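## Task

Take the green striped sock from the tray and fix it with a clip on an unused peg of the sock dryer so that it dangles downward; leave the tray's other sock where it is. The dryer must still hang from its rail at the end, and every sock already clipped to it must still be clipped. Dropping a sock and grabbing it again is allowed. Open the gripper and pull the arm away at the end; it only counts if everything stays put without the robot holding it.

## Robot and tools

Robot: two six-joint arms with parallel grippers, named left_arm and right_arm. The names do not refer to image sides. Shared world frame: origin on the table surface midway between the arms, +x out over the table, +z up, left_arm sits toward +y. Distances in metres, angles in radians.

Tool execute_actions, argument actions: a list of actions run one after another. Each action is a list of 1 to 15 rows; every row lasts one control step (1/30 s), and if fewer than 15 rows are given the final row is repeated until 15 steps have passed (0.5 s per action). An empty list moves nothing and just returns state and images. Each row is one flat list of 14 numbers, all within [-1, 1], covering both arms even when only one moves: first left_arm's 7 values, then right_arm's 7. Per arm the order is: wrist yaw, wrist pitch, wrist roll, waist, elbow, shoulder, gripper opening. Follow this order only.

The six joint values are offsets, not targets: each is measured from where that joint stood when the current action began (for a call's first action, the angles in the latest result), not from the previous row. So a row of zeros holds still, and repeating the same row within an action does not add up. Scale: 1.0 equals 1.202 rad for waist, 1.258 for shoulder, 1.238 for elbow, 2.073 for wrist pitch, 2.022 for wrist yaw and for wrist roll. The seventh value, opening, is absolute: +1 fully open (0.094 m between pads), -1 shut.

Joint ranges (rad): waist -2.618 to 3.054, shoulder 0.000 to 3.142, elbow 0.000 to 3.142, wrist pitch -1.571 to 1.571, wrist yaw -1.571 to 1.571, wrist roll -2.094 to 2.094. Real ends may differ by up to 0.036 rad. If an action would push a joint outward more than 0.036 rad beyond its range, that action is rejected for both arms; if the first action of a call fails this, or any action is malformed, nothing in the call runs. A joint asked past its true end stops there, and the result then prints "joint sent to its limit"; absence of that line proves nothing.

Motion limits: friction may leave a joint up to about 0.031 rad short, and smaller requested moves may not happen. Each step the target may lead the measured angle by at most 0.202 (waist), 0.258 (shoulder), 0.238 (elbow), 0.573 (wrist pitch), 0.522 (wrist yaw and roll) rad, and targets that would shift a gripper over 70 mm are scaled back. Big moves therefore need several actions, and a move left unfinished should be commanded again rather than waited for. "Joint targets" in a result shows current drive targets. "joint command not followed" means a clearance check altered or blocked some targets; the rest of the row still ran. The robot keeps your last command while you are composing a reply.

Results: a state line per arm gives end_effector_position (point between finger pads, about 1 cm behind the tips) and end_effector_quat_wxyz in the world frame; these can be off, more so at long reach. Gripper fingers point along its +z and close along its y. Joint positions and Joint velocities list each arm's joints in the order above, then pad gap in m. grip_measured is the opening on the command scale (each gripper may read off by about 1 mm). Joint torques are raw drive outputs with offsets and noise, not clean contact signals. Camera images follow, with updated calibration for any camera that changed.

Gripping: mid-range openings send the fingers to where grip_measured equals your number. To keep hold, keep commanding roughly 0.03 below the measured opening; less margin gives a gentler grip. Pads push about 50 to 62 N at most, less on thin parts under 2 mm; first contact can spike. Holding loads heats motors: MOTOR HOT appears from 75 °C, at 90 °C that arm halts for 10 s, at 100 °C the arm goes limp and drops. Avoid long heavy holds.

Cameras: cam_head_left, cam_head_right, cam_high, cam_low, cam_left_wrist, cam_right_wrist, each 504x504, with pinhole+radial calibration (K, D, T_world_to_cam mapping world to camera) that may be slightly wrong. Tool zoom_image takes camera (one of those names) and region [x0, y0, x1, y1] in pixels of that camera's latest image, origin top-left, at most 504 by 504.

Tool finished_scene takes scene (integer 1 or 2) and irreversibly ends that scene, reporting success and giving the next task. Call it only after the sock hangs on its own and the gripper has opened and withdrawn. Answering without any tool call ends everything.

Avoid: knocking rigid items off the table (fails the task), pulling the dryer off its rail or unclipping existing socks, arms colliding or pressing on each other, drops, slams and hard pushes. Brief external tugs on held items or nudges to loose objects may occur.

Each tool is called after "Request:" as name(argument=value, ...) on one line, values as JSON.

## Session

Request:
execute_actions(actions=[])

Scene clock: 0.00 s.
left_arm: end_effector_position=(+0.2676, +0.2728, +0.3847) grip_measured=+1.000 end_effector_quat_wxyz=(+0.593, +0.345, +0.719, +0.114) | right_arm: end_effector_position=(+0.0608, -0.6672, +0.1834) grip_measured=+1.000 end_effector_quat_wxyz=(+0.073, +0.991, +0.082, +0.083)
Joint names: [wrist yaw, wrist pitch, wrist roll, waist, elbow, shoulder]
Joint positions: left_arm=[ 0.416 -0.736  0.761  0.194  1.195  0.76   0.094] | right_arm=[-0.17  -1.377  1.471 -1.583  1.589  1.64   0.094]
Joint velocities: left_arm=[ 0.007 -0.007 -0.022  0.007  0.002 -0.002  0.   ] | right_arm=[ 0.007 -0.007 -0.081  0.012 -0.017  0.002  0.   ]
Joint torques (N m, as the arm reports them, + toward a larger angle): no reading
Joint targets: left_arm=[0.416 -0.736 0.761 0.194 1.195 0.760] | right_arm=[-0.170 -1.377 1.471 -1.583 1.589 1.640]

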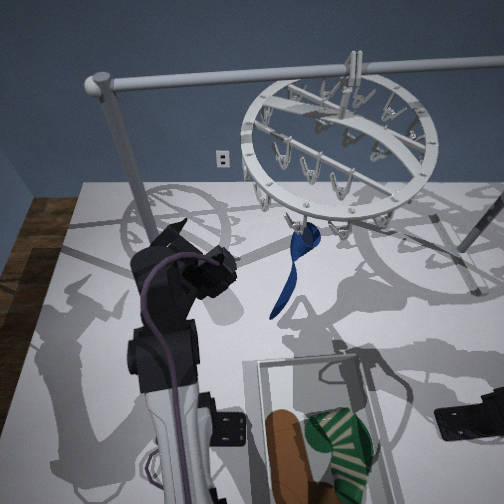

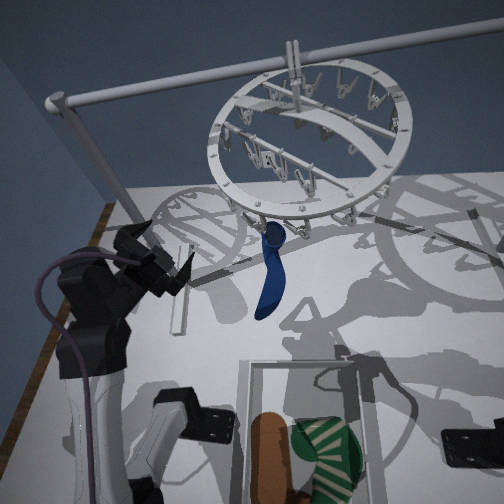

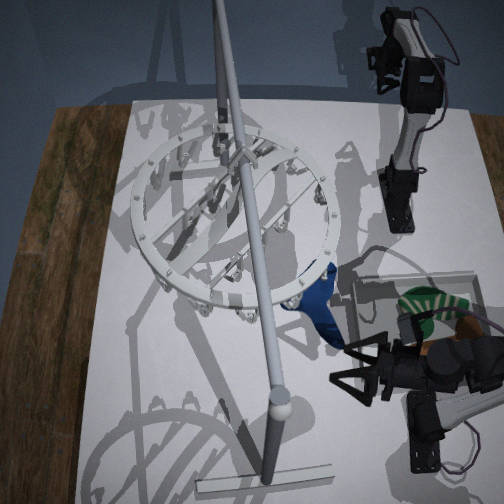

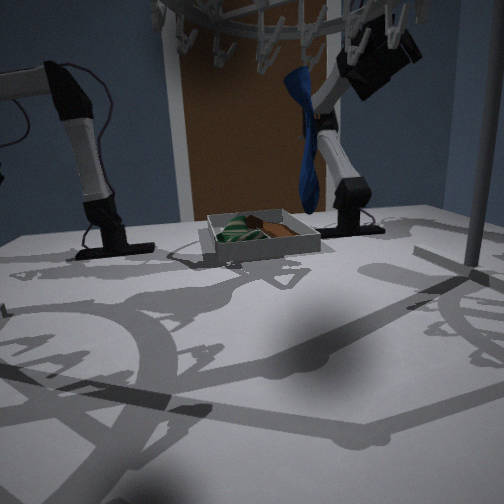

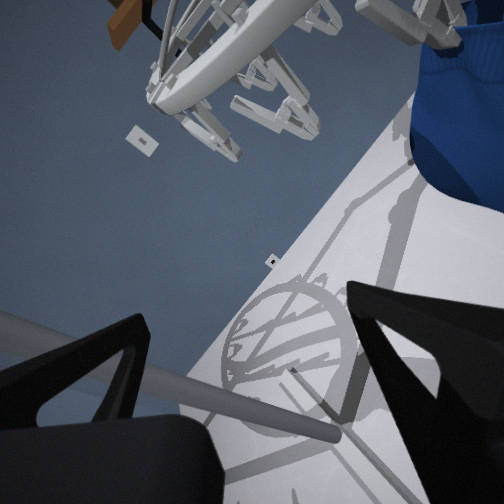

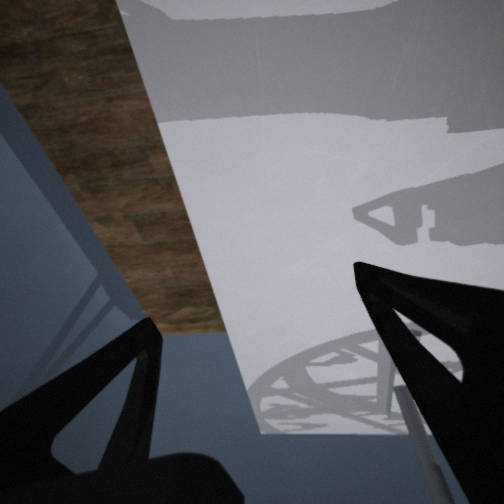

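Request:
zoom_image(camera="cam_low", region=[140,0,440,120])

Request:
zoom_image(camera="cam_head_left", region=[230,130,450,270])

Request:
zoom_image(camera="cam_head_right", region=[200,130,420,270])

Request:
zoom_image(camera="cam_head_right", region=[230,350,400,504])

Request:
zoom_image(camera="cam_left_wrist", region=[140,0,504,200])

Region (140, 0, 440, 120) of cam_low's 504x504 image, scaled by 1.680, with more detail than that image has; it fills the top 202 rows of this view, and the rest is white.

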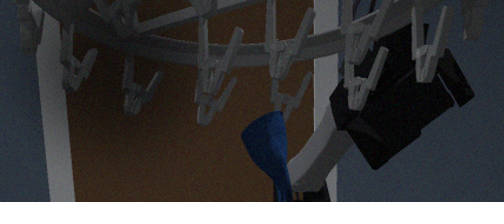

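Region (230, 130, 450, 270) of cam_head_left's 504x504 image, scaled by 2.291, with more detail than that image has; it fills the top 321 rows of this view, and the rest is white.

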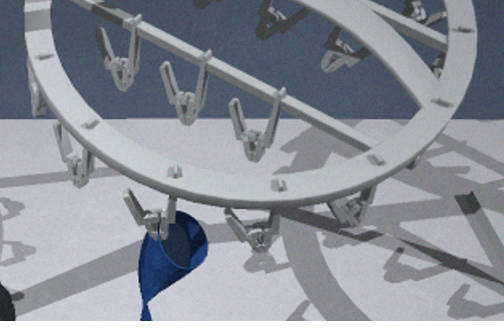

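Region (200, 130, 420, 270) of cam_head_right's 504x504 image, scaled by 2.291, with more detail than that image has; it fills the top 321 rows of this view, and the rest is white.

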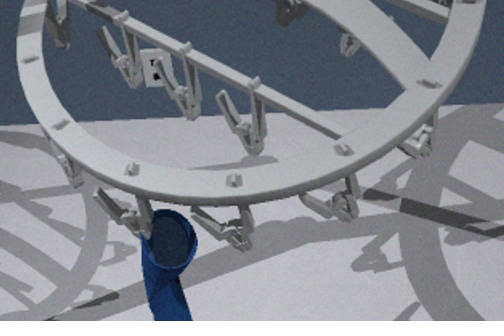

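Region (230, 350, 400, 504) of cam_head_right's 504x504 image, scaled by 2.965, with more detail than that image has; it fills the top 457 rows of this view, and the rest is white.

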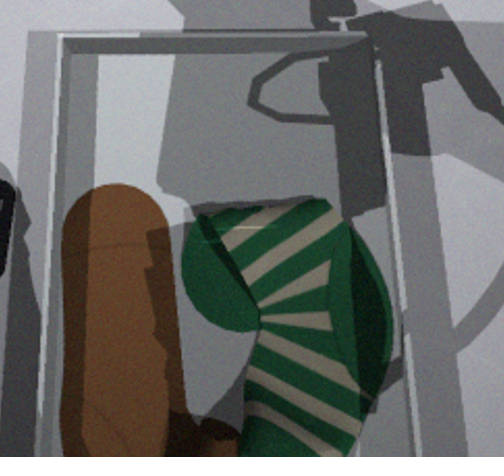

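Region (140, 0, 504, 200) of cam_left_wrist's 504x504 image, scaled by 1.385, with more detail than that image has; it fills the top 277 rows of this view, and the rest is white.

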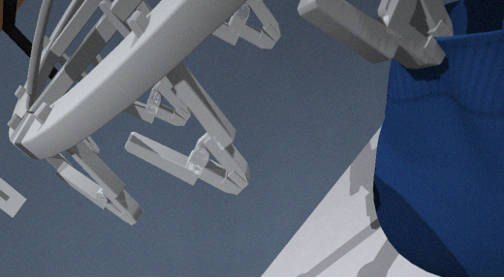

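Request:
execute_actions(actions=[[[0,0,0,0,0,0,1,0.08,0,0,0.3,-0.4,-0.4,1]],[[0,0,0,0,0,0,1,0,0,0,0.6,0,0,1]],[[0,0,0,0,0,0,1,0,0,0,0.6,0,0,1]],[[0,0,0,0,0,0,1,0,0,0,0.6,0,0,1]],[[0,0,0,0,0,0,1,0,0,-0.35,0.6,0,0,1]],[[0,0,0,0,0,0,1,0,0,-0.35,0.3,0.2,0.25,1]]])

Scene clock: 20.80 s.
left_arm: end_effector_position=(+0.2676, +0.2728, +0.3847) grip_measured=+1.000 end_effector_quat_wxyz=(+0.593, +0.345, +0.719, +0.114) | right_arm: end_effector_position=(-0.1155, -0.1215, +0.1628) grip_measured=+1.000 end_effector_quat_wxyz=(-0.003, +0.825, -0.563, -0.048)
Joint names: [wrist yaw, wrist pitch, wrist roll, waist, elbow, shoulder]
Joint positions: left_arm=[ 0.416 -0.736  0.761  0.194  1.195  0.76   0.094] | right_arm=[-0.039 -1.369  0.125  2.003  1.343  1.457  0.094]
Joint velocities: left_arm=[-0.051  0.037  0.022  0.002 -0.022  0.012  0.   ] | right_arm=[ 0.139 -0.022 -0.227  0.002  0.002 -0.002  0.   ]
Joint torques (N m, as the arm reports them, + toward a larger angle): left_arm=[ 0.02  2.25 -0.04 -0.16  5.82  0.81] | right_arm=[ 0.03  0.43  0.   -0.74  6.85 -7.92]
Joint targets: left_arm=[0.416 -0.736 0.761 0.194 1.195 0.760] | right_arm=[-0.038 -1.381 0.089 1.999 1.359 1.443]
camera_calibration (this result's frames):
cam_right_wrist: T_world_to_cam=[[0.995766, 0.0734315, -0.0552955, 0.13614], [0.0899028, -0.90339, 0.41929, -0.144052], [-0.0191643, -0.422486, -0.906167, 0.211295], [0, 0, 0, 1]] pos_world=[-0.118564, -0.0508625, 0.259396]

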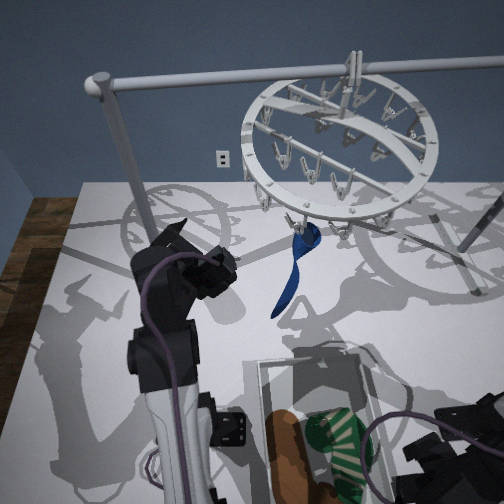

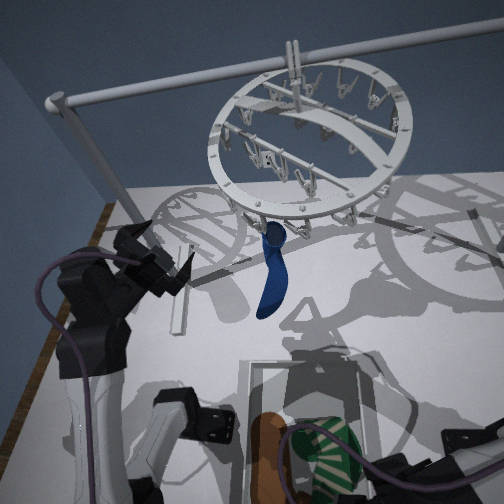

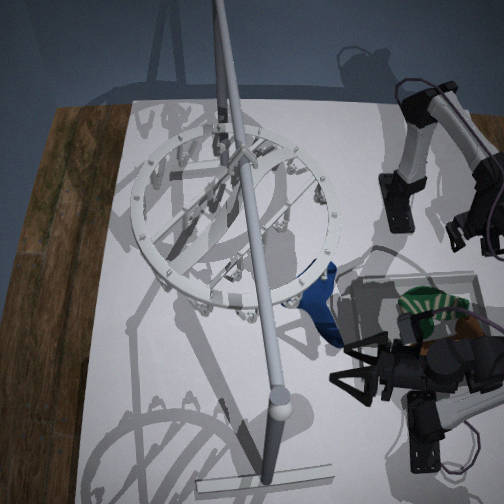

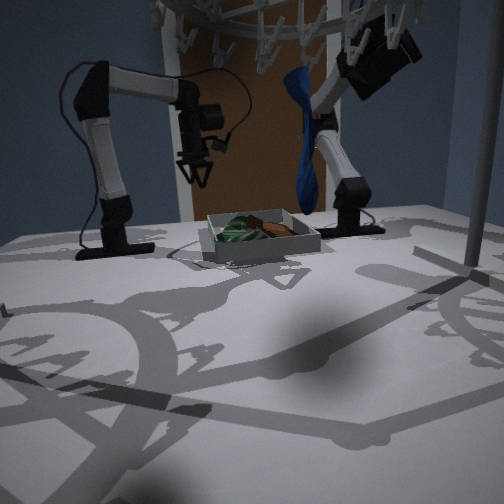

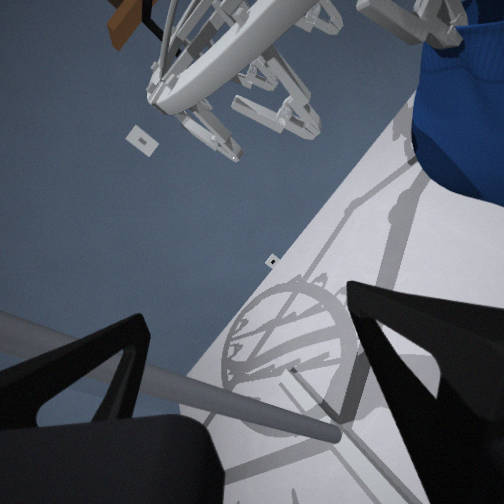

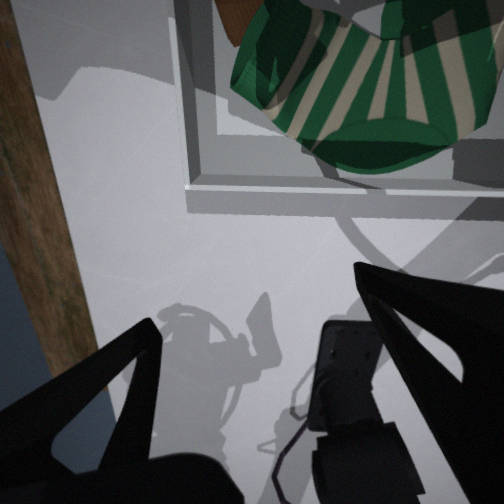

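Request:
execute_actions(actions=[[[0,0,0,0,0,0,1,0,0.02,-0.33,-0.1,0.28,0.2,0.6]],[[0,0,0,0,0,0,1,0,0.02,-0.33,0,0,0.2,0.6]],[[0,0,0,0,0,0,1,0,0,0,0,0,0,0.6]]])

Scene clock: 29.90 s.
left_arm: end_effector_position=(+0.2676, +0.2728, +0.3847) grip_measured=+1.000 end_effector_quat_wxyz=(+0.593, +0.345, +0.719, +0.114) | right_arm: end_effector_position=(-0.1260, -0.0094, +0.0875) grip_measured=+0.602 end_effector_quat_wxyz=(+0.027, +0.999, -0.027, -0.011)
Joint names: [wrist yaw, wrist pitch, wrist roll, waist, elbow, shoulder]
Joint positions: left_arm=[ 0.416 -0.736  0.761  0.194  1.195  0.76   0.094] | right_arm=[-0.042 -1.283 -1.144  1.881  1.655  1.984  0.075]
Joint velocities: left_arm=[-0.037 -0.007 -0.037 -0.012  0.002  0.007  0.   ] | right_arm=[-0.066 -0.007 -0.022 -0.022 -0.002 -0.017  0.   ]
Joint torques (N m, as the arm reports them, + toward a larger angle): left_arm=[ 0.04  2.23 -0.07 -0.15  5.7   0.96] | right_arm=[ -0.05   0.22   0.04  -0.35   5.56 -11.93]
Joint targets: left_arm=[0.416 -0.736 0.761 0.194 1.195 0.760] | right_arm=[-0.042 -1.283 -1.142 1.881 1.655 1.984]
camera_calibration (this result's frames):
cam_right_wrist: T_world_to_cam=[[0.346915, 0.936942, -0.0422993, 0.0594077], [0.832966, -0.287061, 0.473036, 0.0844817], [0.431065, -0.199337, -0.880027, 0.246722], [0, 0, 0, 1]] pos_world=[-0.197333, 0.0177708, 0.179672]

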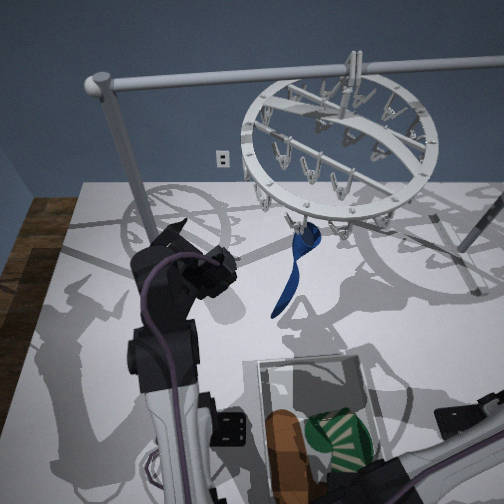

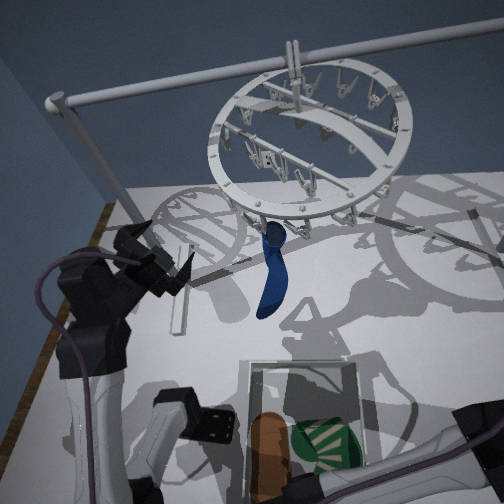

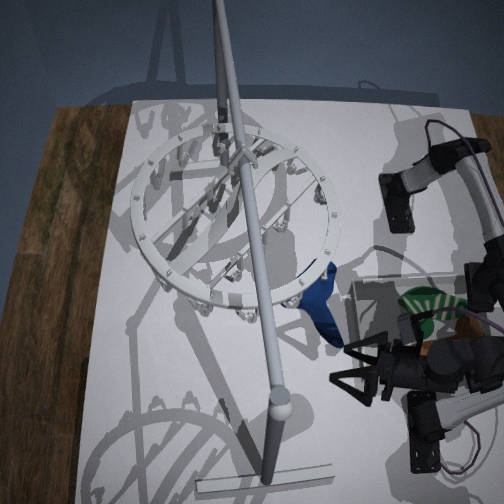

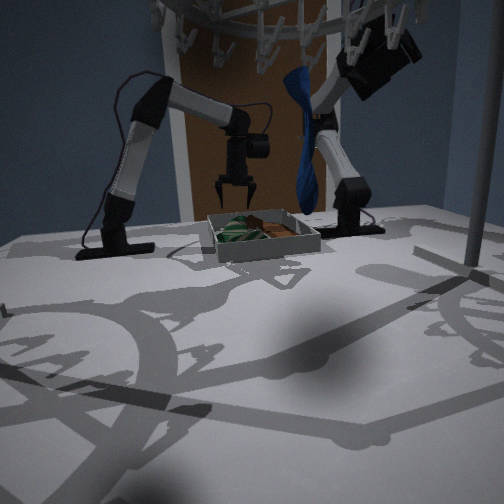

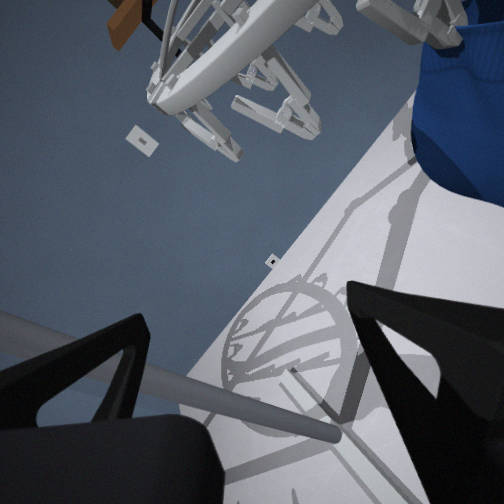

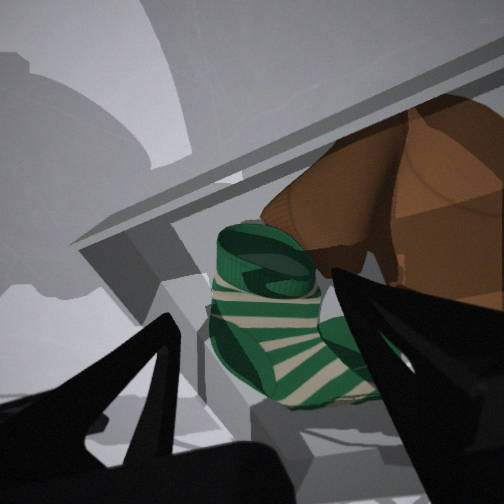

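Request:
execute_actions(actions=[[[0,0,0,0,0,0,1,0,0,0.1,-0.075,0,0,0.5]],[[0,0,0,0,0,0,1,0,0.1,0,0,-0.14,0,0.5]],[[0,0,0,0,0,0,1,0,0,0,0,0,0,0.5]]])

Scene clock: 35.37 s.
left_arm: end_effector_position=(+0.2676, +0.2728, +0.3847) grip_measured=+1.000 end_effector_quat_wxyz=(+0.593, +0.345, +0.719, +0.114) | right_arm: end_effector_position=(-0.0919, -0.0004, +0.0416) grip_measured=+0.502 end_effector_quat_wxyz=(+0.023, +0.985, -0.169, -0.013)
Joint names: [wrist yaw, wrist pitch, wrist roll, waist, elbow, shoulder]
Joint positions: left_arm=[ 0.416 -0.736  0.761  0.194  1.195  0.76   0.094] | right_arm=[-0.044 -1.093 -0.954  1.784  1.486  1.994  0.071]
Joint velocities: left_arm=[-0.037  0.037  0.007 -0.002 -0.007 -0.017  0.   ] | right_arm=[0.11  0.037 0.051 0.007 0.002 0.012 0.   ]
Joint torques (N m, as the arm reports them, + toward a larger angle): left_arm=[ 0.03  2.24 -0.02 -0.03  5.74  0.95] | right_arm=[ -0.05   0.25   0.03  -0.37   5.42 -11.91]
Joint targets: left_arm=[0.416 -0.736 0.761 0.194 1.195 0.760] | right_arm=[-0.044 -1.093 -0.954 1.784 1.486 1.994]
camera_calibration (this result's frames):
cam_right_wrist: T_world_to_cam=[[0.597239, 0.801186, -0.0374897, 0.060003], [0.715881, -0.511405, 0.475372, 0.0694036], [0.361689, -0.310749, -0.878986, 0.186999], [0, 0, 0, 1]] pos_world=[-0.153156, 0.0455296, 0.133627]

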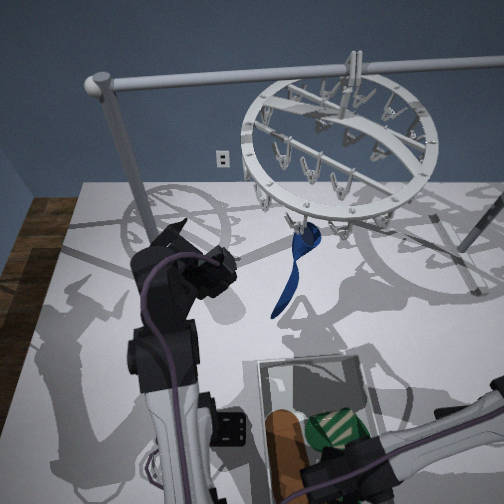

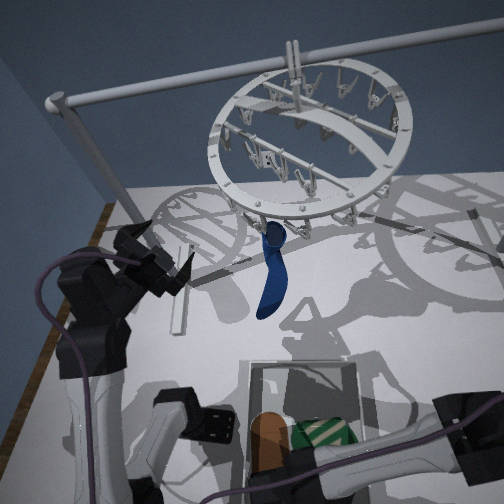

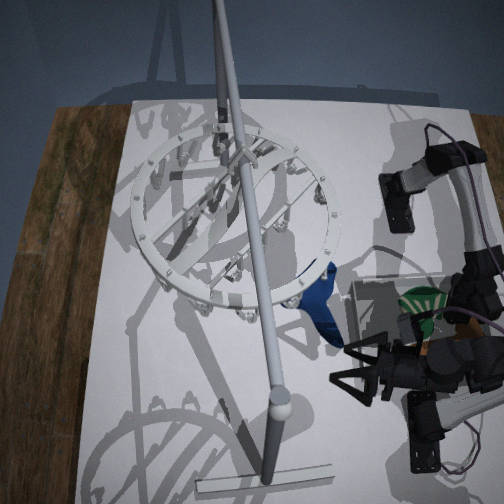

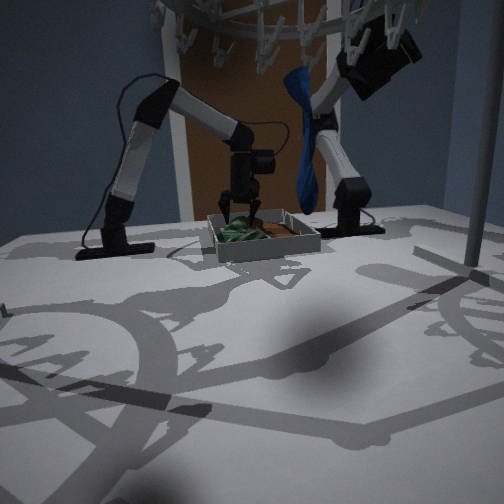

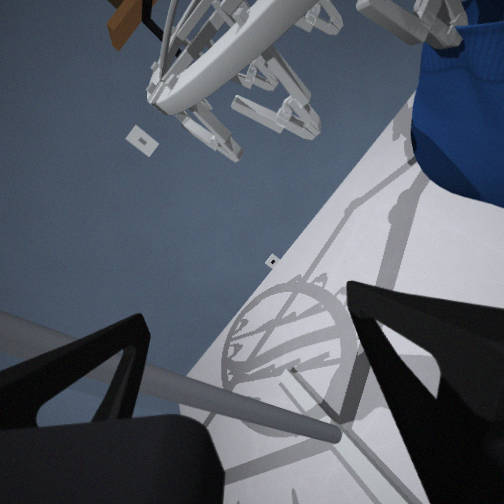

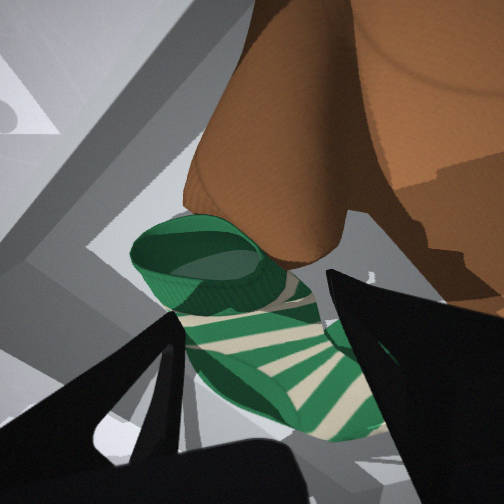

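Request:
execute_actions(actions=[[[0,0,0,0,0,0,1,0,-0.025,0.07,-0.02,0,0,0.5]],[[0,0,0,0,0,0,1,0,0.05,0,0,-0.065,0,0.5]],[[0,0,0,0,0,0,1,0,0,0,0,0,0,-0.3]],[[0,0,0,0,0,0,1,0,0,0,0,0,0,-1]],[[0,0,0,0,0,0,1,0,0,0,0,0,0,-1]],[[0,0,0,0,0,0,1,0,0,0,0,0,-0.15,-1]]])

Scene clock: 41.57 s.
left_arm: end_effector_position=(+0.2676, +0.2728, +0.3847) grip_measured=+1.000 end_effector_quat_wxyz=(+0.593, +0.345, +0.719, +0.114) | right_arm: end_effector_position=(-0.0852, +0.0014, +0.0922) grip_measured=-0.992 end_effector_quat_wxyz=(-0.051, +0.968, -0.240, -0.053)
Joint names: [wrist yaw, wrist pitch, wrist roll, waist, elbow, shoulder]
Joint positions: left_arm=[ 0.416 -0.736  0.761  0.194  1.195  0.76   0.094] | right_arm=[-0.044 -1.05  -0.824  1.765  1.418  1.799  0.   ]
Joint velocities: left_arm=[ 0.007  0.051  0.022 -0.007  0.012 -0.017  0.   ] | right_arm=[ 0.051 -0.037 -0.022 -0.007 -0.007  0.017 -0.001]
Joint torques (N m, as the arm reports them, + toward a larger angle): left_arm=[ 0.07  2.22 -0.04 -0.11  5.61  0.92] | right_arm=[-0.03  0.66  0.03 -0.33  6.06 -9.76]
Joint targets: left_arm=[0.416 -0.736 0.761 0.194 1.195 0.760] | right_arm=[-0.044 -1.049 -0.824 1.765 1.420 1.805]
camera_calibration (this result's frames):
cam_right_wrist: T_world_to_cam=[[0.710245, 0.702275, 0.0486082, 0.0582585], [0.647627, -0.678919, 0.345902, 0.0478789], [0.275919, -0.214195, -0.937011, 0.227487], [0, 0, 0, 1]] pos_world=[-0.135153, 0.040319, 0.193764]

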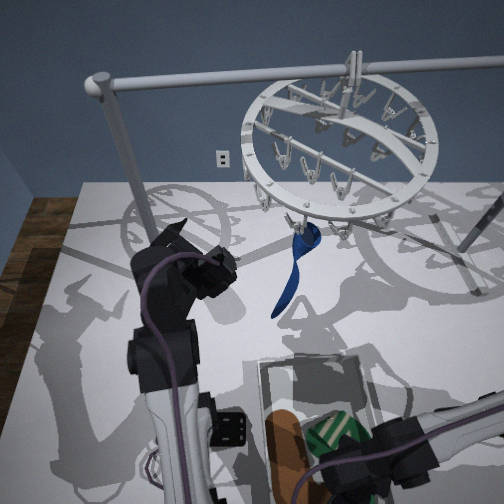

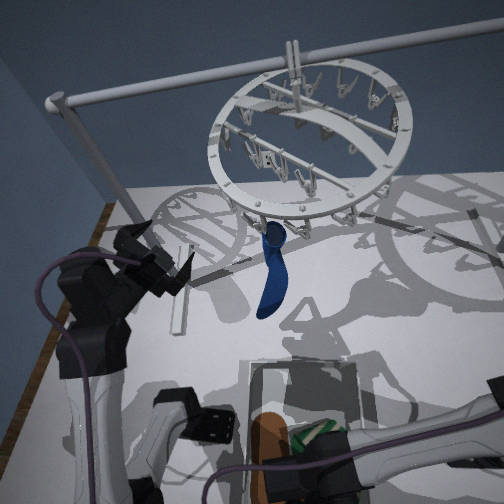

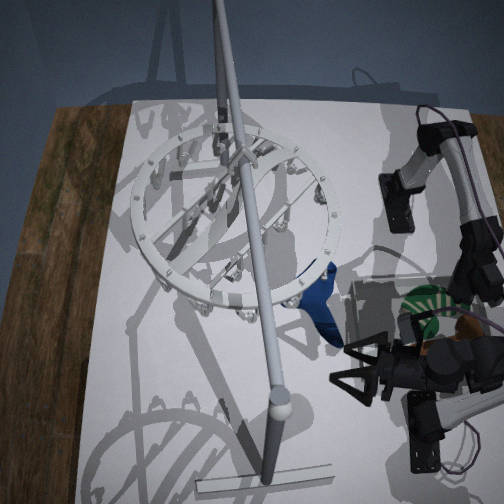

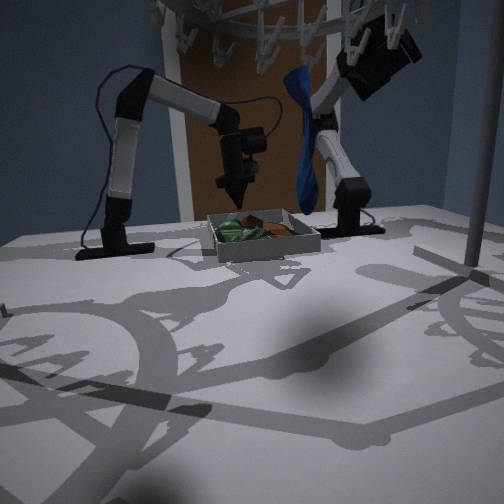

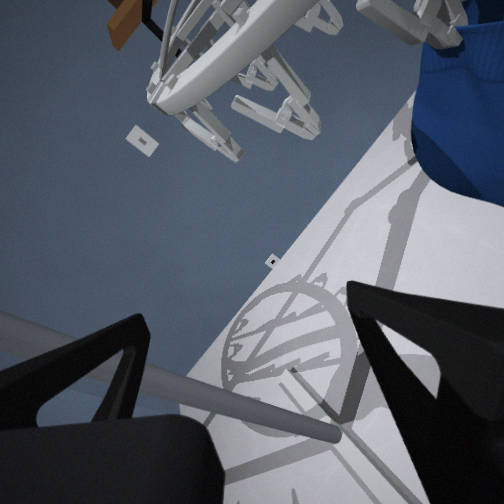

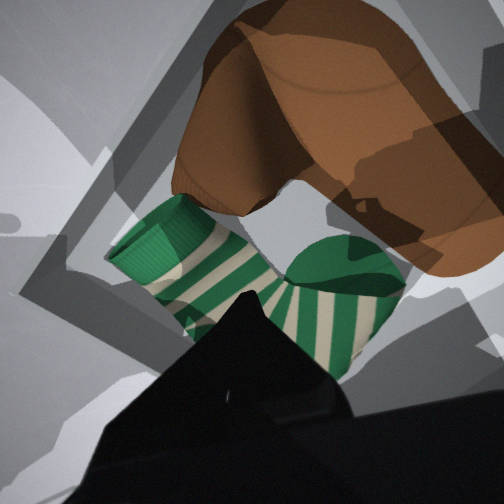

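Request:
execute_actions(actions=[[[0,0,0,0,0,0,1,0,0,-0.1,0.07,-0.05,0,0.5]],[[0,0,0,0,0,0,1,0,0,0,0,0,0.13,0.5]],[[0,0,0,0,0,0,1,0,0,0,0,0,0,0.5]]])

Scene clock: 47.07 s.
left_arm: end_effector_position=(+0.2676, +0.2728, +0.3847) grip_measured=+1.000 end_effector_quat_wxyz=(+0.593, +0.345, +0.719, +0.114) | right_arm: end_effector_position=(-0.1090, -0.0273, +0.0287) grip_measured=+0.498 end_effector_quat_wxyz=(+0.034, +0.994, -0.105, -0.006)
Joint names: [wrist yaw, wrist pitch, wrist roll, waist, elbow, shoulder]
Joint positions: left_arm=[ 0.416 -0.736  0.761  0.194  1.195  0.76   0.094] | right_arm=[-0.041 -1.047 -1.014  1.855  1.38   1.958  0.07 ]
Joint velocities: left_arm=[-0.007  0.007 -0.022  0.012 -0.007 -0.007  0.   ] | right_arm=[-0.022 -0.007  0.022  0.002 -0.002 -0.007 -0.001]
Joint torques (N m, as the arm reports them, + toward a larger angle): left_arm=[ 0.06  2.24 -0.05 -0.05  5.66  1.03] | right_arm=[ -0.05   0.19   0.02  -0.37   5.24 -11.34]
Joint targets: left_arm=[0.416 -0.736 0.761 0.194 1.195 0.760] | right_arm=[-0.041 -1.047 -1.014 1.855 1.380 1.958]
camera_calibration (this result's frames):
cam_right_wrist: T_world_to_cam=[[0.488606, 0.871047, -0.0504199, 0.0816327], [0.772197, -0.404809, 0.489735, 0.0826459], [0.406172, -0.278222, -0.870412, 0.178942], [0, 0, 0, 1]] pos_world=[-0.176387, 0.0121356, 0.119395]

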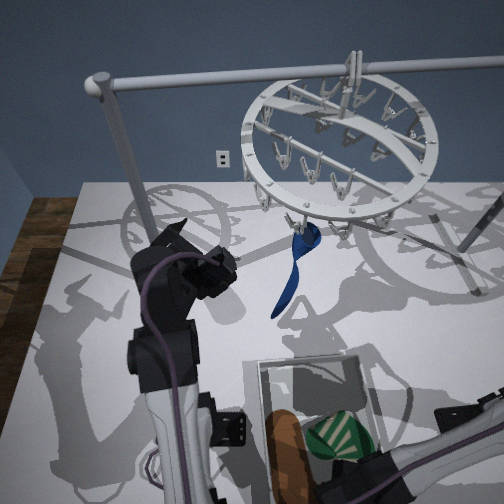

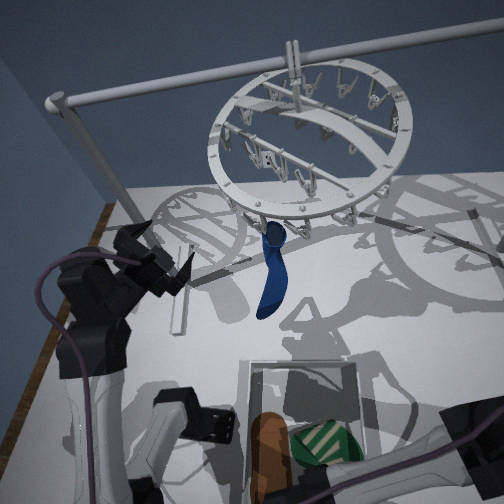

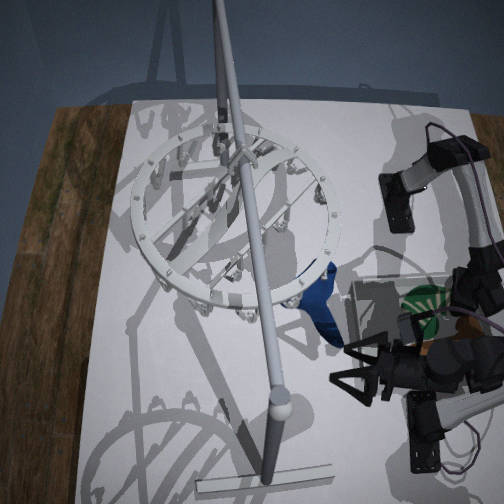

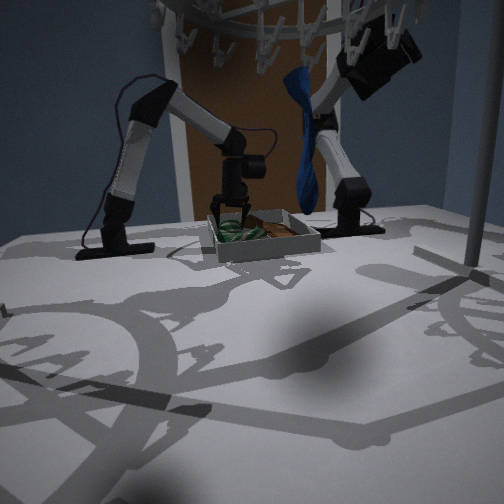

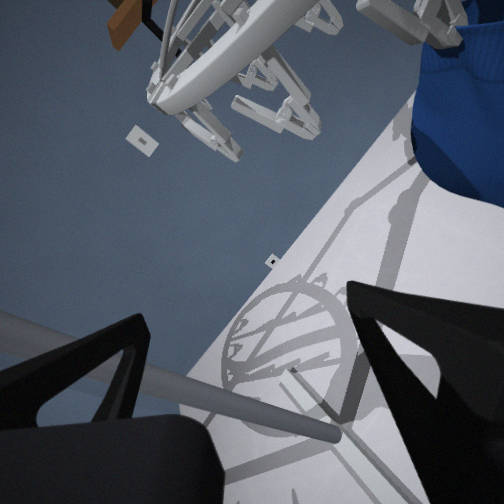

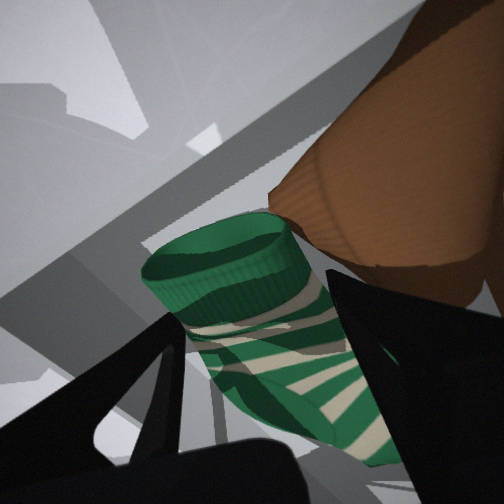

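Request:
execute_actions(actions=[[[0,0,0,0,0,0,1,0,0,0,-0.03,0,0,0.5]],[[0,0,0,0,0,0,1,0,0.02,0,0,0,0.055,0.5]],[[0,0,0,0,0,0,1,0,0,0,0,0,0.01,-0.3]],[[0,0,0,0,0,0,1,0,0,0,0,0,0,-1]]])

Scene clock: 50.90 s.
left_arm: end_effector_position=(+0.2676, +0.2728, +0.3847) grip_measured=+1.000 end_effector_quat_wxyz=(+0.593, +0.345, +0.719, +0.114) | right_arm: end_effector_position=(-0.0990, -0.0201, +0.0241) grip_measured=-0.942 end_effector_quat_wxyz=(+0.034, +0.992, -0.121, -0.005)
Joint names: [wrist yaw, wrist pitch, wrist roll, waist, elbow, shoulder]
Joint positions: left_arm=[ 0.416 -0.736  0.761  0.194  1.195  0.76   0.094] | right_arm=[-0.038 -1.038 -1.014  1.822  1.388  1.978  0.003]
Joint velocities: left_arm=[ 0.007 -0.051  0.007 -0.007  0.022  0.012  0.   ] | right_arm=[ 0.066 -0.051 -0.007 -0.017 -0.002 -0.007 -0.001]
Joint torques (N m, as the arm reports them, + toward a larger angle): left_arm=[ 0.02  2.24 -0.04 -0.11  5.86  0.84] | right_arm=[ -0.04   0.22   0.02  -0.39   5.21 -11.52]
Joint targets: left_arm=[0.416 -0.736 0.761 0.194 1.195 0.760] | right_arm=[-0.038 -1.034 -1.014 1.822 1.388 1.978]
camera_calibration (this result's frames):
cam_right_wrist: T_world_to_cam=[[0.51727, 0.854365, -0.0499281, 0.0727809], [0.757025, -0.429566, 0.492327, 0.0780638], [0.399179, -0.292463, -0.868977, 0.171879], [0, 0, 0, 1]] pos_world=[-0.165354, 0.0216204, 0.11456]

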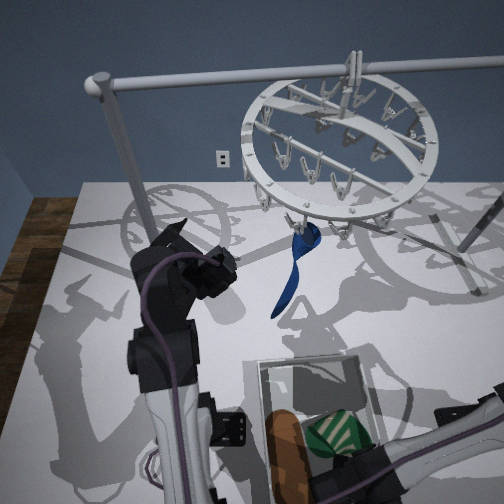

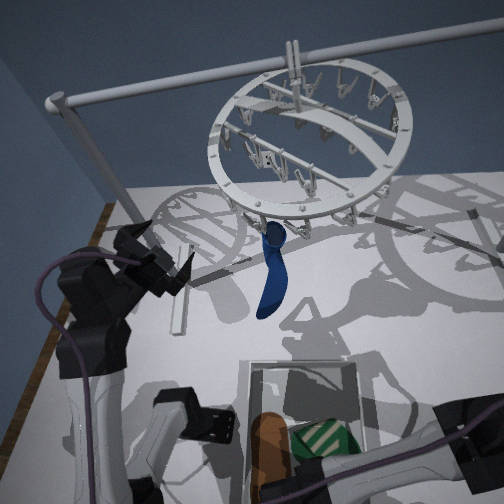

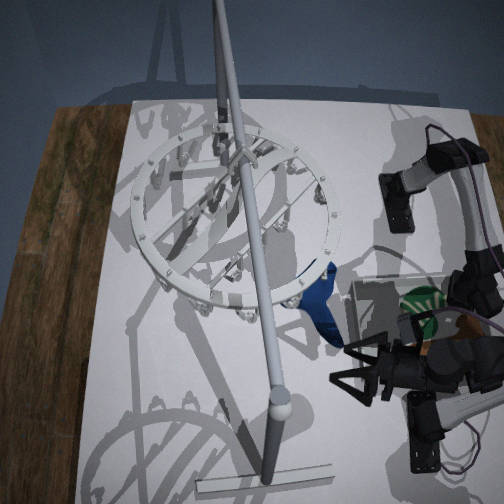

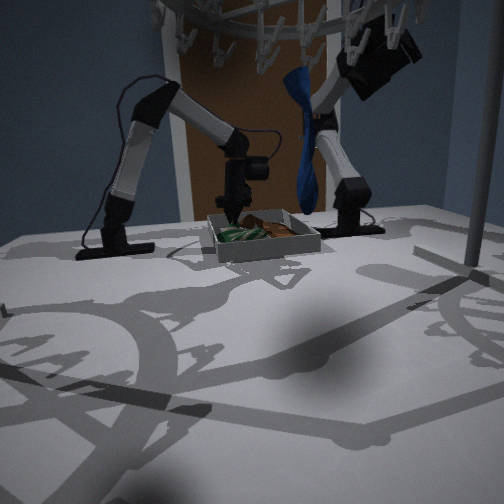

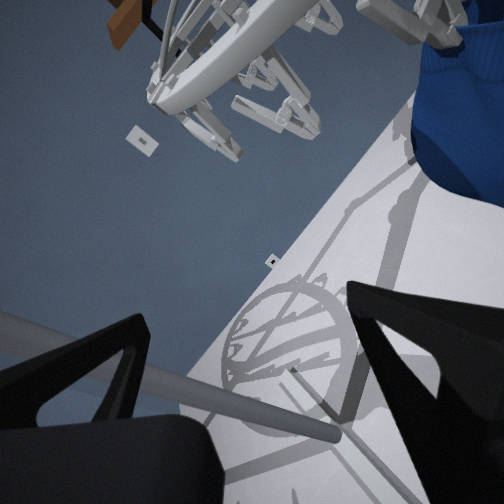

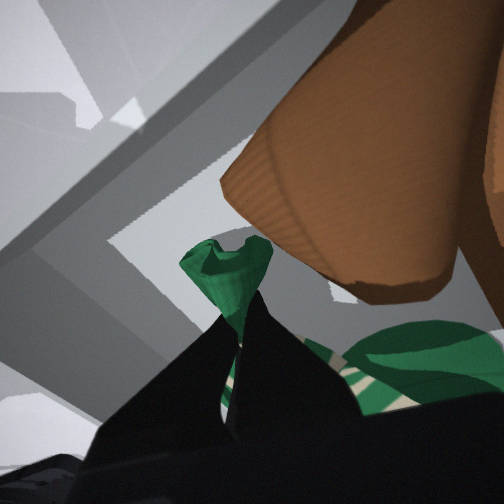

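Request:
execute_actions(actions=[[[-0.2,0,-0.19,0,0,-0.28,1,0,0,0,0,0,-0.2,-1]],[[0,0,-0.19,-0.4,0,0,1,0,0,0.2,-0.2,-0.15,-0.3,-1]],[[0,0,0,-0.5,0,0,1,0,0.2,0.3,-0.35,-0.25,-0.25,-1]],[[-0.2,0,0,-0.5,0,0,0.6,0,0.25,0,-0.35,-0.2,0,-1]],[[-0.2,0.15,0,0,0,0.28,0.6,0,0.24,0,0,0,0,-1]],[[-0.15,0.15,0,0,0,0.26,0.6,0,0,0,0,0,0,-1]],[[0,0,0,0,0,0,0.6,0,0,0,0,0,0,-1]]])

Scene clock: 62.10 s.
left_arm: end_effector_position=(+0.1824, +0.0064, +0.4185) grip_measured=+0.602 end_effector_quat_wxyz=(+0.681, +0.205, +0.690, -0.136) | right_arm: end_effector_position=(+0.2773, -0.0736, +0.2889) grip_measured=-0.942 end_effector_quat_wxyz=(+0.629, -0.311, +0.665, +0.255)
Joint names: [wrist yaw, wrist pitch, wrist roll, waist, elbow, shoulder]
Joint positions: left_arm=[-1.001 -0.153  0.037 -1.469  1.184  1.097  0.075] | right_arm=[-0.025  0.287 -0.054  0.734  0.666  1.032  0.003]
Joint velocities: left_arm=[-0.037 -0.022 -0.095 -0.007  0.002 -0.022 -0.   ] | right_arm=[-0.037 -0.022 -0.081 -0.002 -0.017 -0.002 -0.001]
Joint torques (N m, as the arm reports them, + toward a larger angle): left_arm=[-0.09  1.94 -0.05 -0.13  6.51 -2.84] | right_arm=[ 0.04  2.35  0.03 -0.38  7.15 -3.66]
Joint targets: left_arm=[-1.000 -0.154 0.037 -1.469 1.184 1.098] | right_arm=[-0.025 0.289 -0.054 0.734 0.666 1.032]
camera_calibration (this result's frames):
cam_left_wrist: T_world_to_cam=[[-0.452048, -0.849069, -0.273377, 0.198413], [-0.249598, 0.414641, -0.875085, 0.439015], [0.856361, -0.327346, -0.399363, 0.126588], [0, 0, 0, 1]] pos_world=[0.0908643, 0.0278707, 0.488971]
cam_right_wrist: T_world_to_cam=[[0.685956, -0.685414, -0.24428, -0.166895], [-0.533462, -0.2454, -0.809443, 0.38733], [0.494857, 0.685556, -0.533976, 0.184821], [0, 0, 0, 1]] pos_world=[0.229648, -0.146047, 0.371442]

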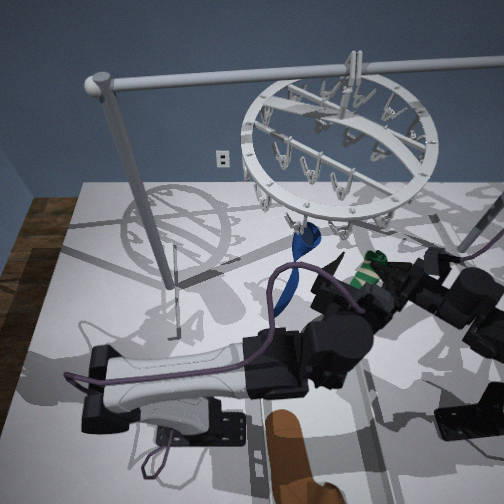

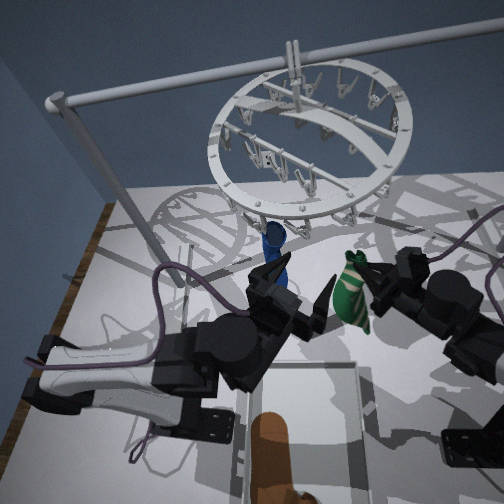

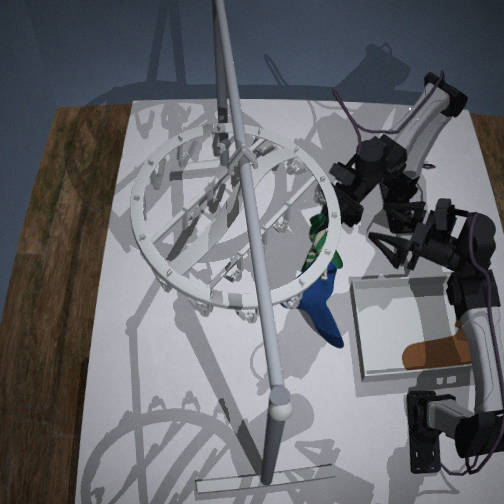

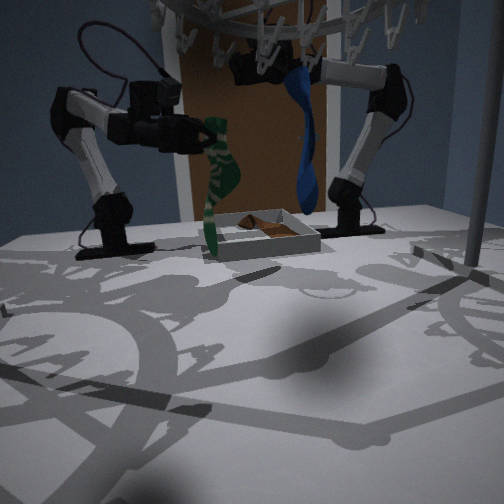

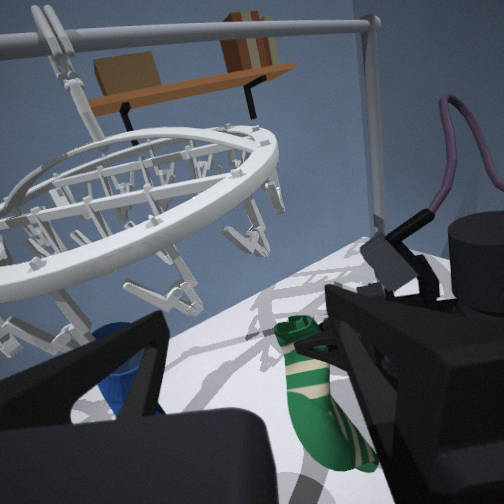

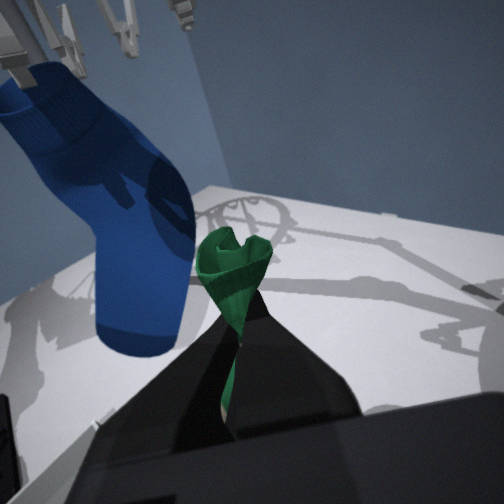

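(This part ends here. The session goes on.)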